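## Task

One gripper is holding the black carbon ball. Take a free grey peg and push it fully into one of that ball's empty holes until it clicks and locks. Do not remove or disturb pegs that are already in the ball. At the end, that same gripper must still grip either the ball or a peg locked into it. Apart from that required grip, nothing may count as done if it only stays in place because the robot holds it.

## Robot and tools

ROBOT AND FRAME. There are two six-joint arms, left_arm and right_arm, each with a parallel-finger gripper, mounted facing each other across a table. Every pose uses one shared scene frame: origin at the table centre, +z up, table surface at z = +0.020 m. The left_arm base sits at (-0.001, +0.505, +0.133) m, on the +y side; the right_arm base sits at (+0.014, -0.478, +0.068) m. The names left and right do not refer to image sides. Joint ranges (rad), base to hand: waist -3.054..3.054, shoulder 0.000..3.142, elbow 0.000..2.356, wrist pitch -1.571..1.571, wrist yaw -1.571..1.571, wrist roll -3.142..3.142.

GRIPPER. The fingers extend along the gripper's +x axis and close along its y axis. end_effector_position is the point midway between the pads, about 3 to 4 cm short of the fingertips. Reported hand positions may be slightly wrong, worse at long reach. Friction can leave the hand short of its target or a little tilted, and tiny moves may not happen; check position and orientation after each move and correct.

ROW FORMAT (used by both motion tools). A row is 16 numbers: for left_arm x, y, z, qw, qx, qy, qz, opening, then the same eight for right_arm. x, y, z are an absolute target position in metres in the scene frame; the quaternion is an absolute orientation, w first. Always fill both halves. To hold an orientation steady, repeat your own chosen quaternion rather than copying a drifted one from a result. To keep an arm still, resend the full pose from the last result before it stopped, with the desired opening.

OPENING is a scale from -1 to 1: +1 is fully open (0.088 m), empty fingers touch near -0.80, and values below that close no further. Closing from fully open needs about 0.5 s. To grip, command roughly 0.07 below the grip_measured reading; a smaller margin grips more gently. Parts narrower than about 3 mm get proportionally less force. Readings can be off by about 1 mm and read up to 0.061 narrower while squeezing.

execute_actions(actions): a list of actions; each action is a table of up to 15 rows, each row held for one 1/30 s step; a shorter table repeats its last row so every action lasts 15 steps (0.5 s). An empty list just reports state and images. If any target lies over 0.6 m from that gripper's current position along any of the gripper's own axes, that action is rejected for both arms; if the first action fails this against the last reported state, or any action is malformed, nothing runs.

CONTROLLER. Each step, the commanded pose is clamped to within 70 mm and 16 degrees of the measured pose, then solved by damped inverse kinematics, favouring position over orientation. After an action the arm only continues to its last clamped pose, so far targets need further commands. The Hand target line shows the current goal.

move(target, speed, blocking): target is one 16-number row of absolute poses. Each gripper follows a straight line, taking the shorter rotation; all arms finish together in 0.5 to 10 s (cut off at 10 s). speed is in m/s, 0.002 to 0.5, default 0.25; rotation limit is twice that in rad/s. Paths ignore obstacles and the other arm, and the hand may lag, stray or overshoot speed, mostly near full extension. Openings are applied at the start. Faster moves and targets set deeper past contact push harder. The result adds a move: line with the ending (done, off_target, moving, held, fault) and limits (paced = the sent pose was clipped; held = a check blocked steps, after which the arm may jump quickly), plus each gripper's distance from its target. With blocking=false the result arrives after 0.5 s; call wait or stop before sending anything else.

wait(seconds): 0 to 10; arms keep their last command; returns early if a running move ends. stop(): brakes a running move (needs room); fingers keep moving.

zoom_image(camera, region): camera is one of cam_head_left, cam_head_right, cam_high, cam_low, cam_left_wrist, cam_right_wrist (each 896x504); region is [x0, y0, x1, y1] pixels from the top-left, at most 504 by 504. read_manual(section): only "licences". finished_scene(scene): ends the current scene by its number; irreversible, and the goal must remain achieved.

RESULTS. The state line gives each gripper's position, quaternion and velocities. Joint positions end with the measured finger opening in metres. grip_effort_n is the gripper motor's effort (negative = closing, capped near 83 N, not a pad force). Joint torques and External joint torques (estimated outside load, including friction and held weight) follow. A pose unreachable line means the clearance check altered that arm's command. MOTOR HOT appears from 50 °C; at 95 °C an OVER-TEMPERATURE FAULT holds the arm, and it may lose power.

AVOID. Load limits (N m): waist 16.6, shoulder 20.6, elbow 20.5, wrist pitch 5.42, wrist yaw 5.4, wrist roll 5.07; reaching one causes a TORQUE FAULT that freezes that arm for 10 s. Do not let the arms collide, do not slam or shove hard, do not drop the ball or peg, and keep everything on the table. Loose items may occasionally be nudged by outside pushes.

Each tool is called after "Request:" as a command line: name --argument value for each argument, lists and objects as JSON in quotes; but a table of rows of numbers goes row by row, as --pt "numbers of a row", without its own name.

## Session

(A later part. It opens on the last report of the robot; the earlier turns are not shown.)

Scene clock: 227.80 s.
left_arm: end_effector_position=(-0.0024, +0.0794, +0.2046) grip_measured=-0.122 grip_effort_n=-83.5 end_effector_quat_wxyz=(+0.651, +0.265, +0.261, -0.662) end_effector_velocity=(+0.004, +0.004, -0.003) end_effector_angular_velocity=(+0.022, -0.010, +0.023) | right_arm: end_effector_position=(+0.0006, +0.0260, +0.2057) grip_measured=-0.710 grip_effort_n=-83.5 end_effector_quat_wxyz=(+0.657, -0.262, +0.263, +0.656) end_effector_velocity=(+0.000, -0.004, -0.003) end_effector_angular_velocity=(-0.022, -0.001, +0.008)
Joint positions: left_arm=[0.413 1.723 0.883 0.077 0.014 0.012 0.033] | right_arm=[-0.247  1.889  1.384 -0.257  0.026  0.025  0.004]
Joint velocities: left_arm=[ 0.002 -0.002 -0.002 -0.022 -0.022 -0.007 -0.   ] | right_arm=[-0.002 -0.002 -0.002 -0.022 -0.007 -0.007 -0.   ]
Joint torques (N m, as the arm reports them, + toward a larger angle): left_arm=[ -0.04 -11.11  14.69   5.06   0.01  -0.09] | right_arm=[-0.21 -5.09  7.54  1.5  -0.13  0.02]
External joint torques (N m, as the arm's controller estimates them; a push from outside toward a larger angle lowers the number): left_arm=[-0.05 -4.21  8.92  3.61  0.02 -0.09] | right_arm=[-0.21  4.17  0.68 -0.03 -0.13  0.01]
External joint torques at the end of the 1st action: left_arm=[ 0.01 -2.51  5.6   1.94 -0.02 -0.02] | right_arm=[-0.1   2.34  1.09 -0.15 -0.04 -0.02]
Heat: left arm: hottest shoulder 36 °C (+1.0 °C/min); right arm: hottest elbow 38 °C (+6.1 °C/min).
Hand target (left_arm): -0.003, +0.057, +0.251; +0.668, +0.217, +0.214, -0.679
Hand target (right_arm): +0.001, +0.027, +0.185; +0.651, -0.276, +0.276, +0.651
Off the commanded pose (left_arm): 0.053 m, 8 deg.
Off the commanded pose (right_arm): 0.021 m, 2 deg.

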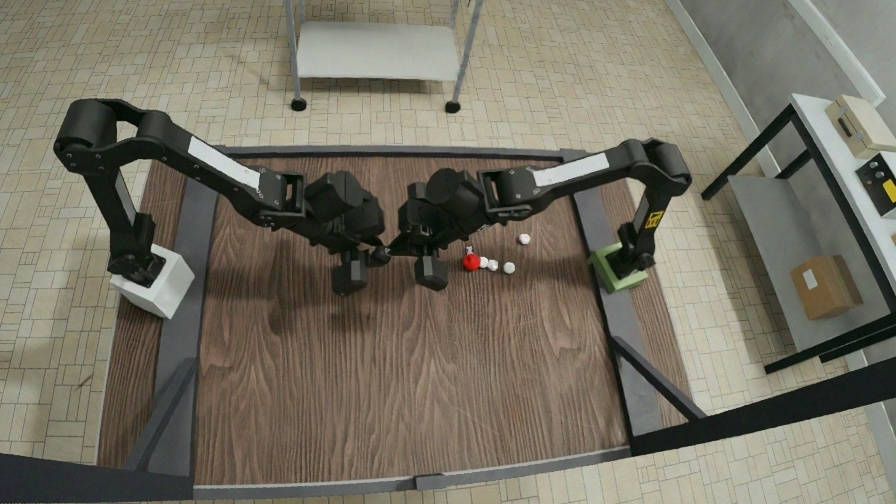

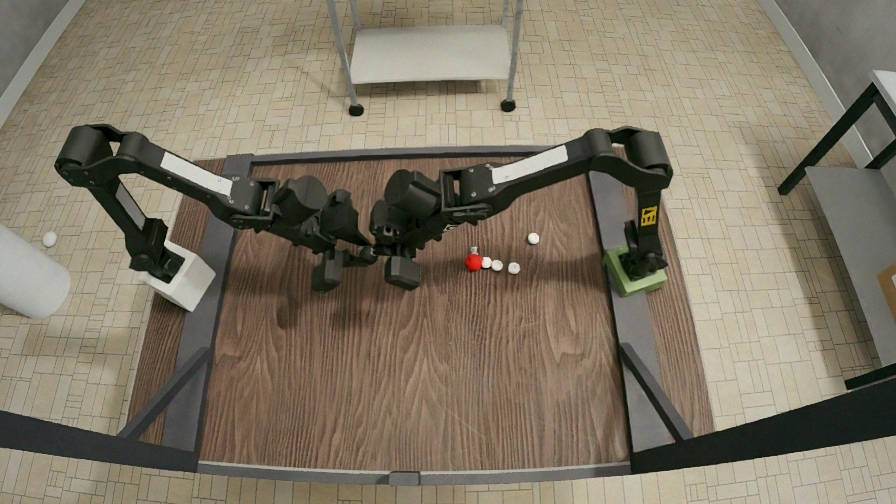

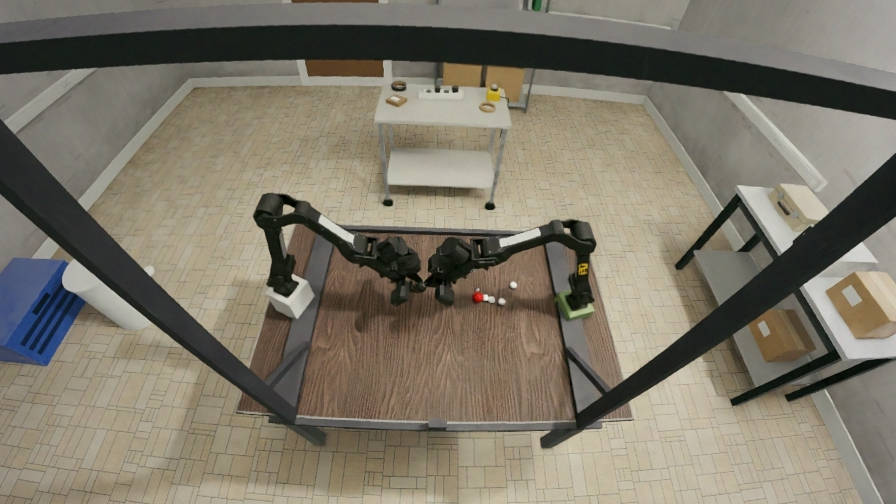

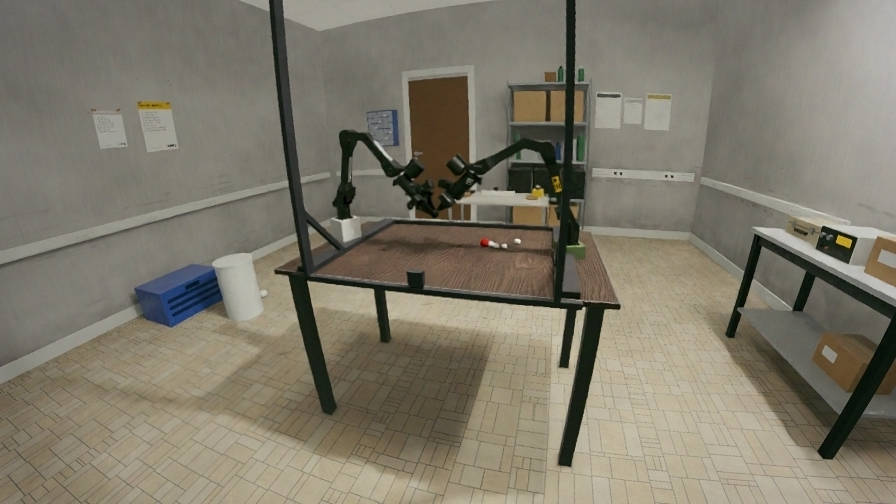

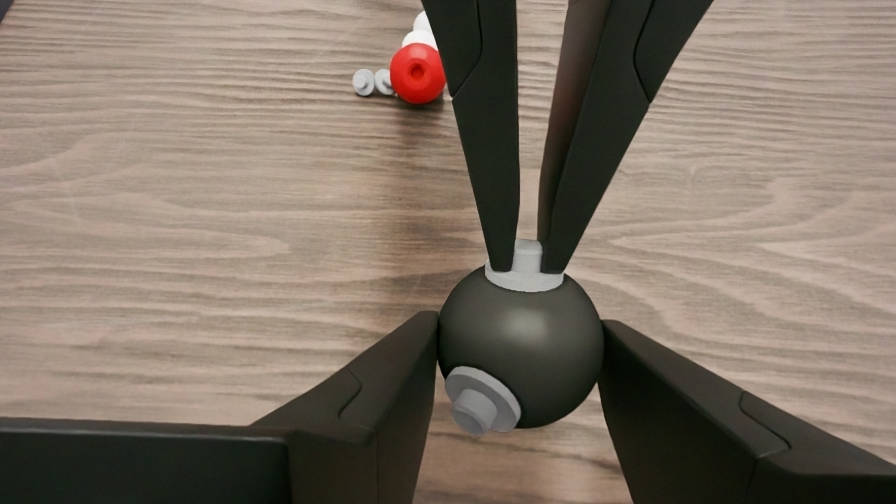

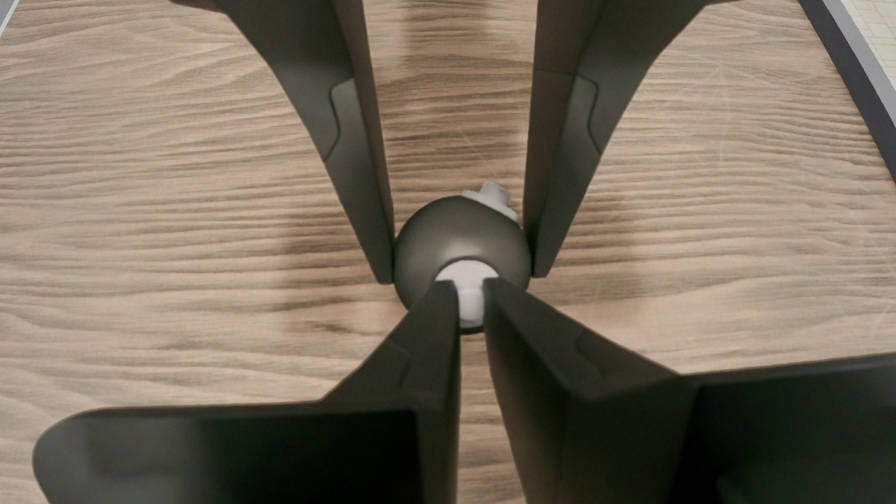

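Flush. Unload, release, retract.

Request:
execute_actions --actions '[[[-0.0024,0.0562,0.2441,0.6659,0.2237,0.2205,-0.6769,-0.19,0.0006,0.028,0.1885,0.6519,-0.2736,0.2736,0.6519,-0.78],[-0.0024,0.0601,0.2380,0.6633,0.2307,0.2275,-0.6744,-0.19,0.0006,0.0277,0.1919,0.6529,-0.2712,0.2712,0.6529,-0.78],[-0.0024,0.0639,0.2318,0.6608,0.2378,0.2344,-0.6718,-0.19,0.0006,0.0274,0.1953,0.6539,-0.2687,0.2687,0.6539,-0.78],[-0.0024,0.0677,0.2257,0.6582,0.2448,0.2413,-0.6693,-0.19,0.0006,0.027,0.1987,0.6550,-0.2662,0.2662,0.6550,-0.78],[-0.0024,0.0715,0.2195,0.6557,0.2519,0.2482,-0.6667,-0.19,0.0006,0.0267,0.2021,0.6560,-0.2637,0.2637,0.6560,-0.78],[-0.0024,0.0754,0.2133,0.6531,0.2589,0.2552,-0.6641,-0.19,0.0006,0.0263,0.2055,0.6570,-0.2613,0.2613,0.6570,-0.78],[-0.0024,0.0792,0.2072,0.6506,0.2660,0.2621,-0.6616,-0.19,0.0006,0.026,0.2089,0.6580,-0.2588,0.2588,0.6580,-0.78],[-0.0024,0.083,0.201,0.648,0.273,0.269,-0.659,-0.19,0.0006,0.0257,0.2123,0.6587,-0.257,0.257,0.6587,-0.78]],[[-0.0024,0.083,0.201,0.648,0.273,0.269,-0.659,-0.19,0.0006,0.0257,0.2123,0.6587,-0.257,0.257,0.6587,-0.52],[-0.0024,0.083,0.201,0.648,0.273,0.269,-0.659,-0.19,0.0006,0.0257,0.2123,0.6587,-0.257,0.257,0.6587,-0.52],[-0.0024,0.083,0.201,0.648,0.273,0.269,-0.659,-0.19,0.0006,0.0257,0.2123,0.6587,-0.257,0.257,0.6587,-0.52],[-0.0024,0.083,0.201,0.648,0.273,0.269,-0.659,-0.19,0.0006,0.0257,0.2123,0.6587,-0.257,0.257,0.6587,-0.52],[-0.0024,0.083,0.201,0.648,0.273,0.269,-0.659,-0.19,0.0006,0.0257,0.2123,0.6587,-0.257,0.257,0.6587,-0.52],[-0.0024,0.083,0.201,0.648,0.273,0.269,-0.659,-0.19,0.0006,0.0257,0.2123,0.6587,-0.257,0.257,0.6587,-0.52],[-0.0024,0.083,0.201,0.648,0.273,0.269,-0.659,-0.19,0.0006,0.0235,0.2143,0.6587,-0.257,0.257,0.6587,-0.52],[-0.0024,0.083,0.201,0.648,0.273,0.269,-0.659,-0.19,0.0006,0.0205,0.217,0.6587,-0.257,0.257,0.6587,-0.52],[-0.0024,0.083,0.201,0.648,0.273,0.269,-0.659,-0.19,0.0006,0.017,0.2202,0.6587,-0.257,0.257,0.6587,-0.52],[-0.0024,0.083,0.201,0.648,0.273,0.269,-0.659,-0.19,0.0006,0.013,0.2238,0.6587,-0.257,0.257,0.6587,-0.52],[-0.0024,0.083,0.201,0.648,0.273,0.269,-0.659,-0.19,0.0006,0.009,0.2275,0.6587,-0.257,0.257,0.6587,-0.52],[-0.0024,0.083,0.201,0.648,0.273,0.269,-0.659,-0.19,0.0006,0.005,0.2312,0.6587,-0.257,0.257,0.6587,-0.52],[-0.0024,0.083,0.201,0.648,0.273,0.269,-0.659,-0.19,0.0006,0.002,0.234,0.6587,-0.257,0.257,0.6587,-0.52],[-0.0024,0.083,0.201,0.648,0.273,0.269,-0.659,-0.19,0.0006,0.0,0.2358,0.6587,-0.257,0.257,0.6587,-0.52]]]'

Request:
wait --seconds 0.5

Request:
zoom_image --camera "cam_left_wrist" --region '[420, 200, 640, 440]'

Scene clock: 242.10 s.
left_arm: end_effector_position=(-0.0026, +0.0831, +0.2008) grip_measured=-0.122 grip_effort_n=-83.5 end_effector_quat_wxyz=(+0.647, +0.273, +0.269, -0.659) end_effector_velocity=(+0.000, +0.000, +0.001) end_effector_angular_velocity=(+0.003, -0.000, +0.008) | right_arm: end_effector_position=(+0.0018, +0.0104, +0.2277) grip_measured=-0.526 grip_effort_n=13.7 end_effector_quat_wxyz=(+0.660, -0.257, +0.258, +0.657) end_effector_velocity=(+0.005, -0.061, +0.118) end_effector_angular_velocity=(+0.139, +0.004, +0.003)
Joint positions: left_arm=[0.412 1.723 0.883 0.052 0.014 0.012 0.033] | right_arm=[-0.248  1.806  1.356 -0.297  0.027  0.025  0.013]
Joint velocities: left_arm=[-0.002 -0.002  0.002 -0.007 -0.007 -0.007  0.   ] | right_arm=[-0.007 -0.379 -0.085 -0.154 -0.007 -0.007  0.001]
Joint torques (N m, as the arm reports them, + toward a larger angle): left_arm=[ 0.02 -7.06  6.64  1.67  0.    0.04] | right_arm=[  0.09 -11.19   6.03   1.39  -0.07   0.  ]
External joint torques (N m, as the arm's controller estimates them; a push from outside toward a larger angle lowers the number): left_arm=[ 0.02 -0.09  0.77  0.21  0.    0.03] | right_arm=[ 0.15 -3.04 -0.91 -0.2  -0.08 -0.01]
External joint torques at the end of the 1st action: left_arm=[-0.05 -0.28  0.95  0.38 -0.02  0.03] | right_arm=[-0.07 -2.03  0.29 -0.03 -0.04 -0.04]
Heat: left arm: hottest wrist pitch 50 °C (+15.1 °C/min); right arm: hottest elbow 38 °C (+5.0 °C/min). Fold the left arm in close to its base before you think long.
Hand target (left_arm): -0.002, +0.083, +0.201; +0.648, +0.273, +0.269, -0.659
Hand target (right_arm): +0.000, +0.001, +0.235; +0.659, -0.257, +0.257, +0.659
Off the commanded pose (left_arm): 0.000 m, 0 deg.
Off the commanded pose (right_arm): 0.013 m, 0 deg.
MOTOR HOT: a motor of the left arm reached 50 °C. Now the hottest motor of the left arm, joint 4 (wrist pitch), reports 50 °C. The temperature limit of the motors' drives, at which the controller stops that arm, is 95 °C. To cool a motor, set the load down, stop pushing, or move to a pose that needs little force.

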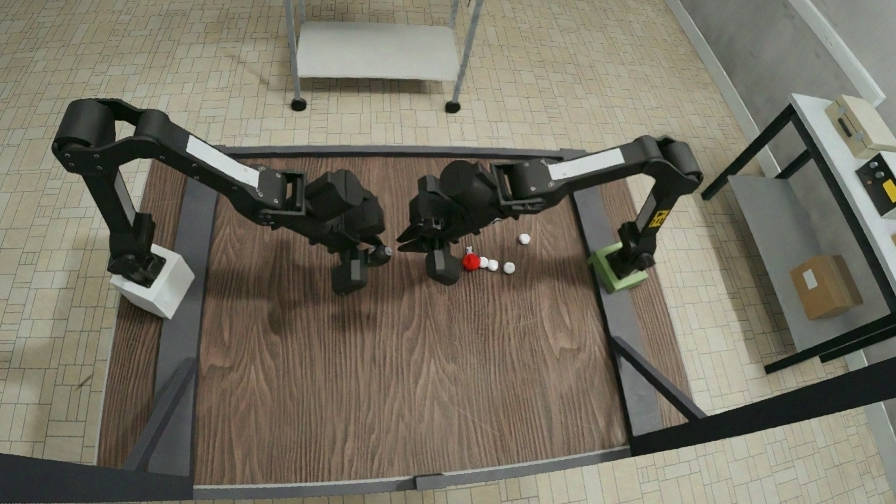

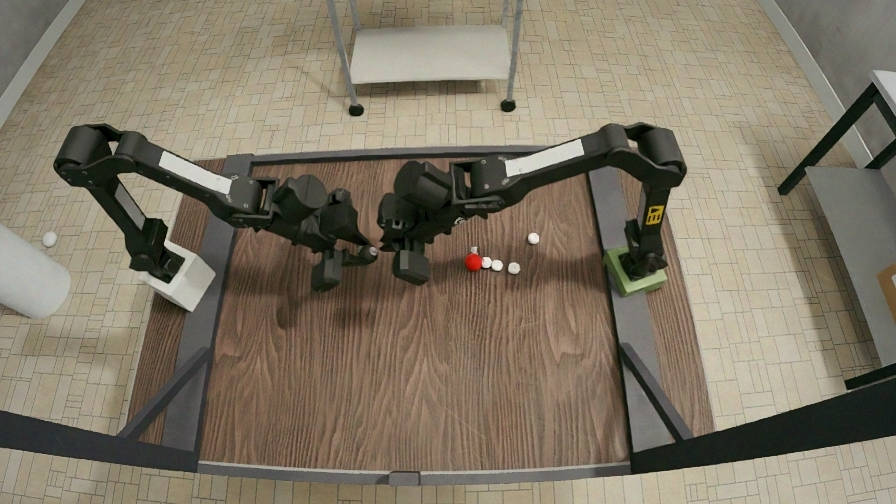

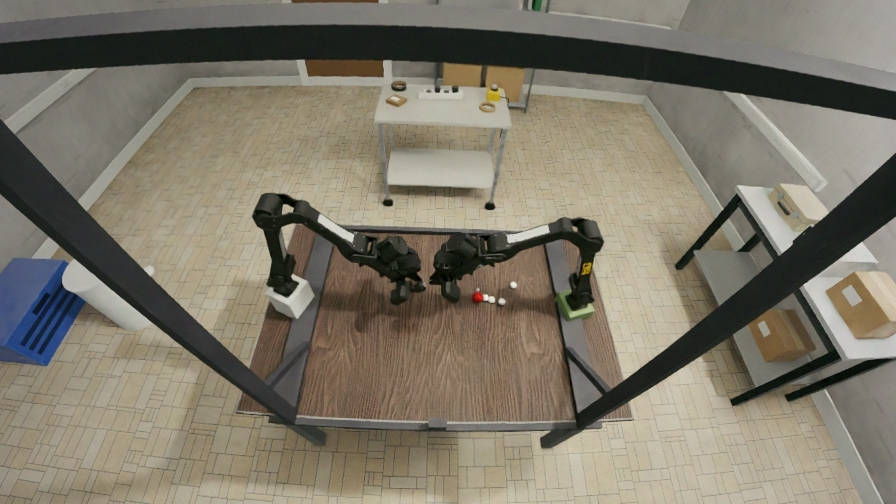

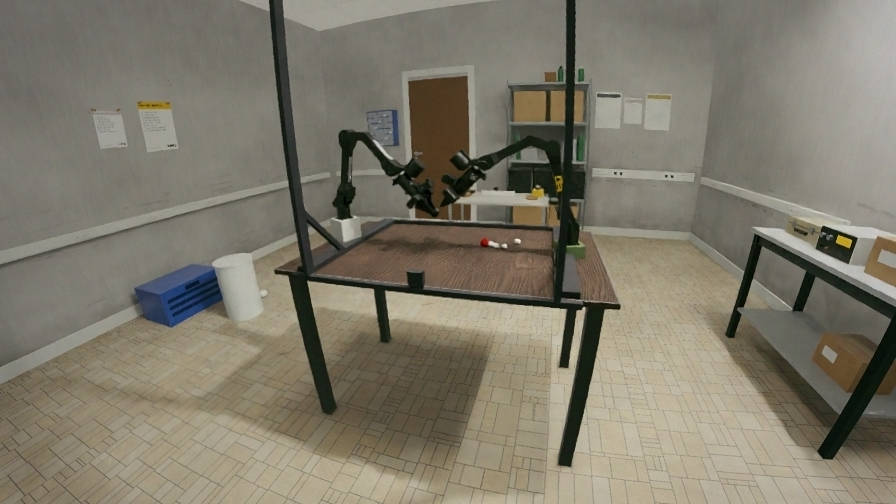

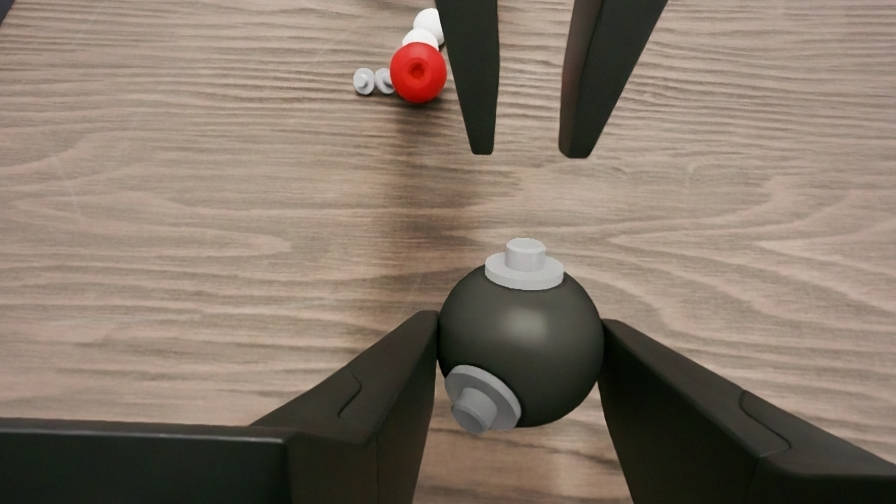

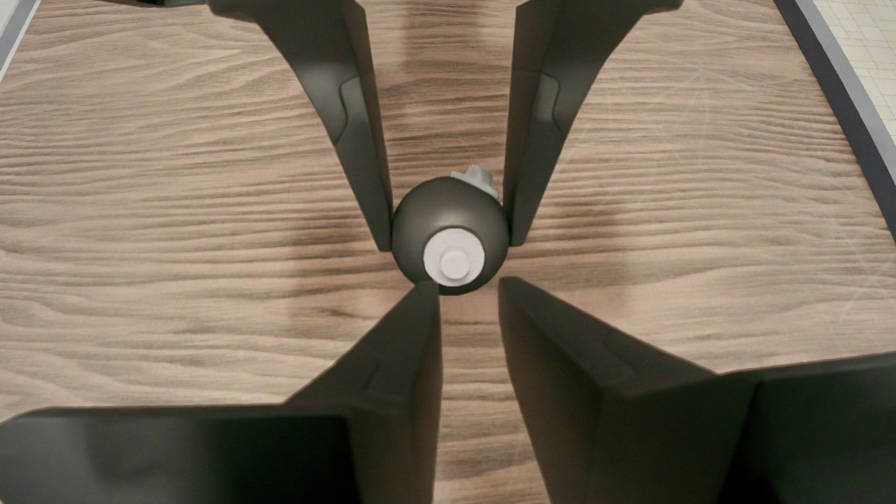

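Scene clock: 242.60 s.
left_arm: end_effector_position=(-0.0026, +0.0831, +0.2008) grip_measured=-0.122 grip_effort_n=-83.5 end_effector_quat_wxyz=(+0.647, +0.273, +0.269, -0.659) end_effector_velocity=(+0.000, +0.004, -0.005) end_effector_angular_velocity=(+0.027, +0.010, +0.018) | right_arm: end_effector_position=(+0.0019, +0.0040, +0.2372) grip_measured=-0.523 grip_effort_n=13.7 end_effector_quat_wxyz=(+0.660, -0.254, +0.255, +0.659) end_effector_velocity=(+0.002, -0.002, -0.001) end_effector_angular_velocity=(-0.007, -0.011, -0.003)
Joint positions: left_arm=[0.412 1.723 0.883 0.052 0.014 0.012 0.033] | right_arm=[-0.247  1.771  1.347 -0.314  0.027  0.025  0.013]
Joint velocities: left_arm=[-0.002  0.002 -0.002 -0.022 -0.007 -0.022 -0.   ] | right_arm=[-0.002 -0.002 -0.002 -0.007  0.007 -0.007 -0.   ]
Joint torques (N m, as the arm reports them, + toward a larger angle): left_arm=[-0.06 -7.18  6.6   1.69 -0.01  0.03] | right_arm=[  0.28 -10.69   5.95   1.42   0.     0.07]
External joint torques (N m, as the arm's controller estimates them; a push from outside toward a larger angle lowers the number): left_arm=[-0.09 -0.25  0.76  0.23 -0.01  0.03] | right_arm=[ 0.34 -2.15 -1.02 -0.13 -0.02  0.06]
Heat: left arm: hottest wrist pitch 49 °C (+14.2 °C/min); right arm: hottest elbow 38 °C (+5.1 °C/min). Fold the left arm in close to its base before you think long.
Hand target (left_arm): -0.002, +0.083, +0.201; +0.648, +0.273, +0.269, -0.659
Hand target (right_arm): +0.000, +0.001, +0.235; +0.659, -0.257, +0.257, +0.659
Off the commanded pose (left_arm): 0.000 m, 0 deg.
Off the commanded pose (right_arm): 0.004 m, 0 deg.
MOTOR HOT: still on. Now the hottest motor of the left arm, joint 4 (wrist pitch), reports 49 °C; a drive's own limit is 95 °C.
wait: 0.50 s; at rest by 0.47 s

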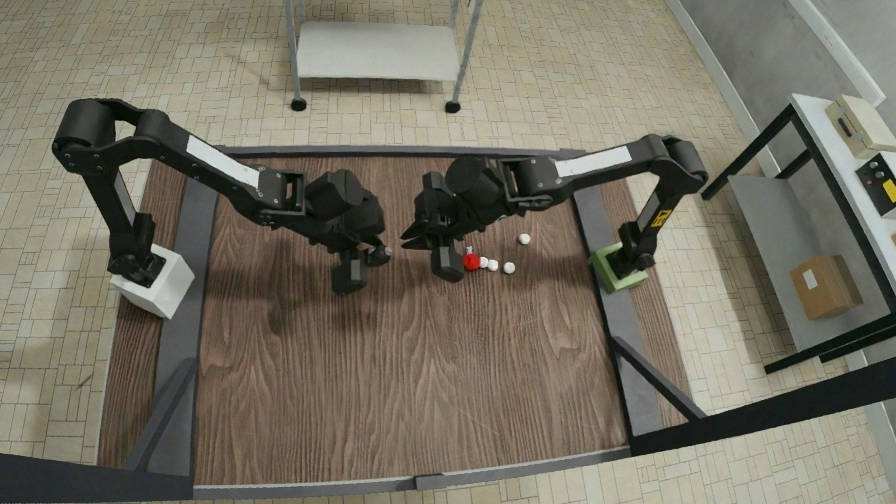

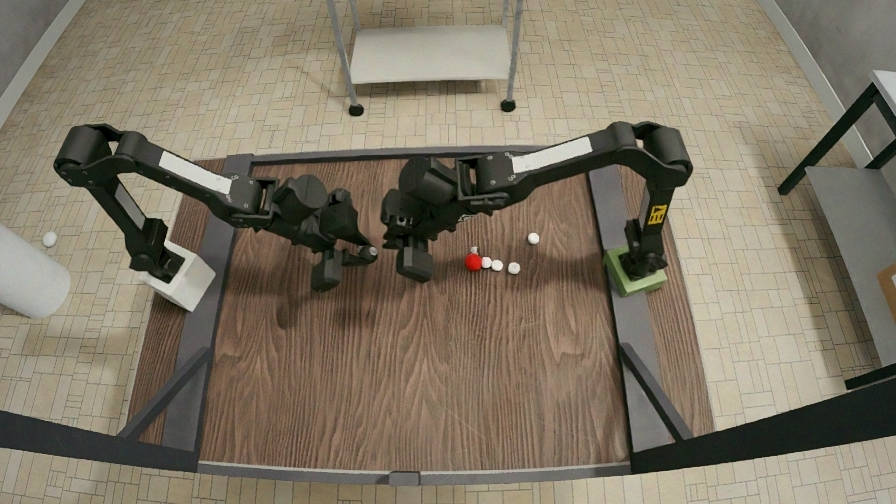

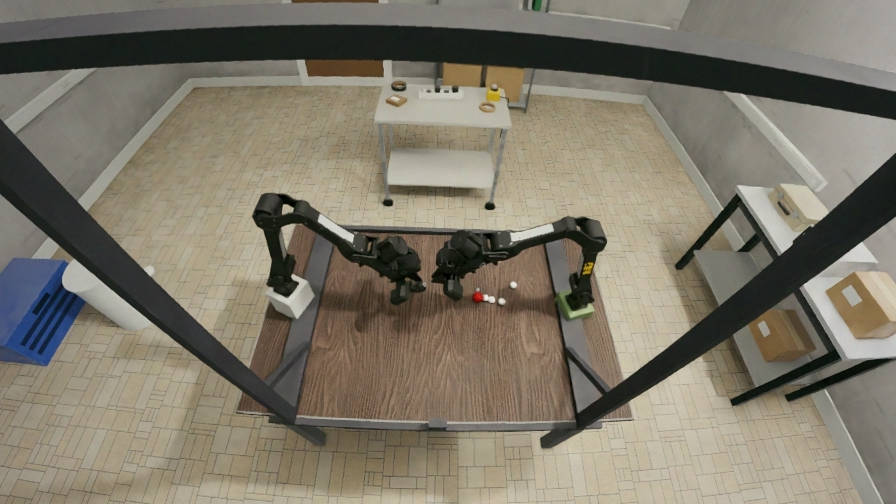

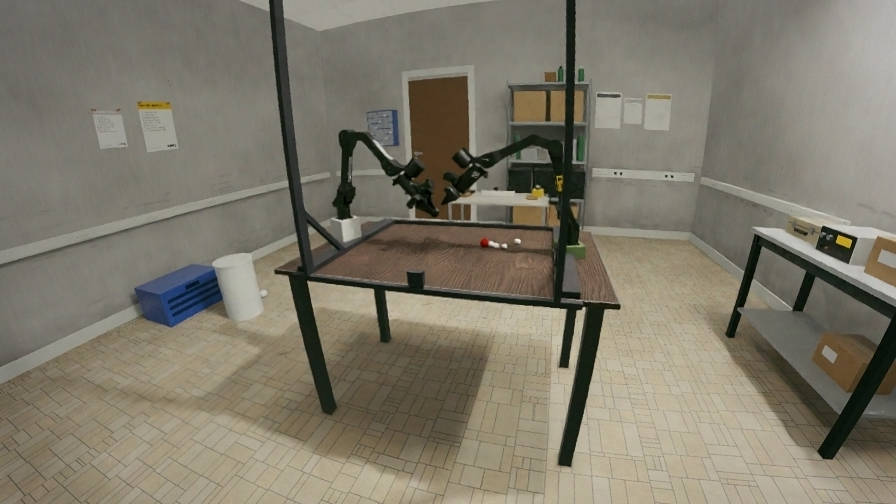

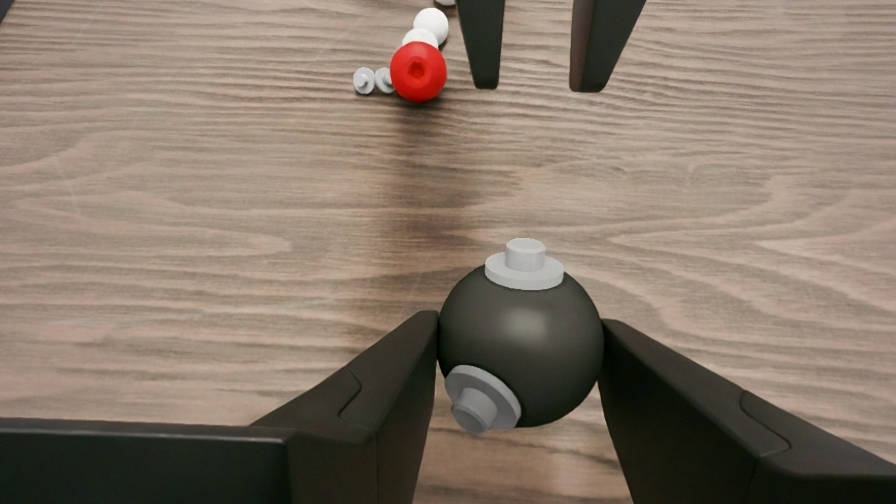

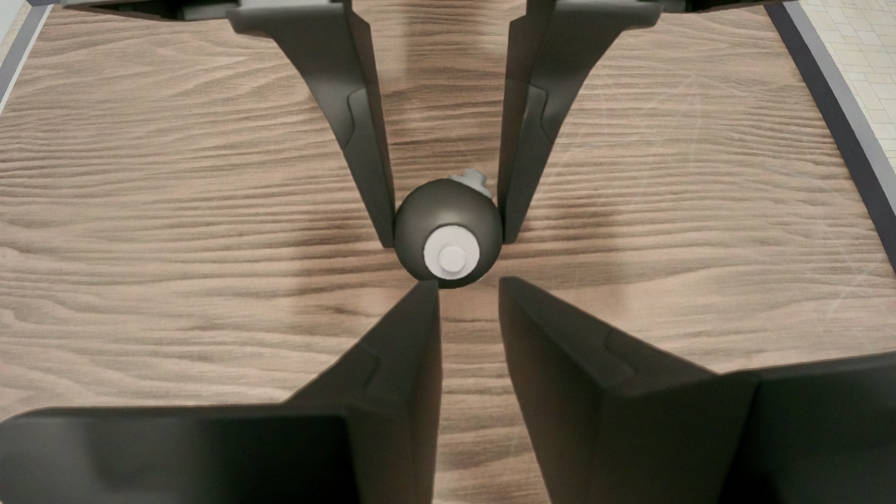

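Region (420, 200, 640, 440) of cam_left_wrist's 896x504 image, scaled by 2.100, with more detail than that image has; it fills the left 462 columns of this view, and the rest is white.

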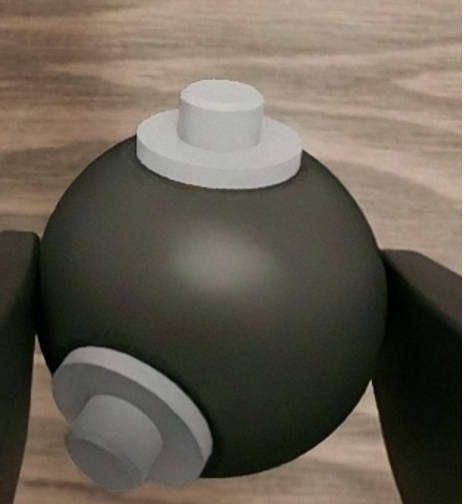

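Request:
finished_scene --scene 2

The scene is finished: the task was done.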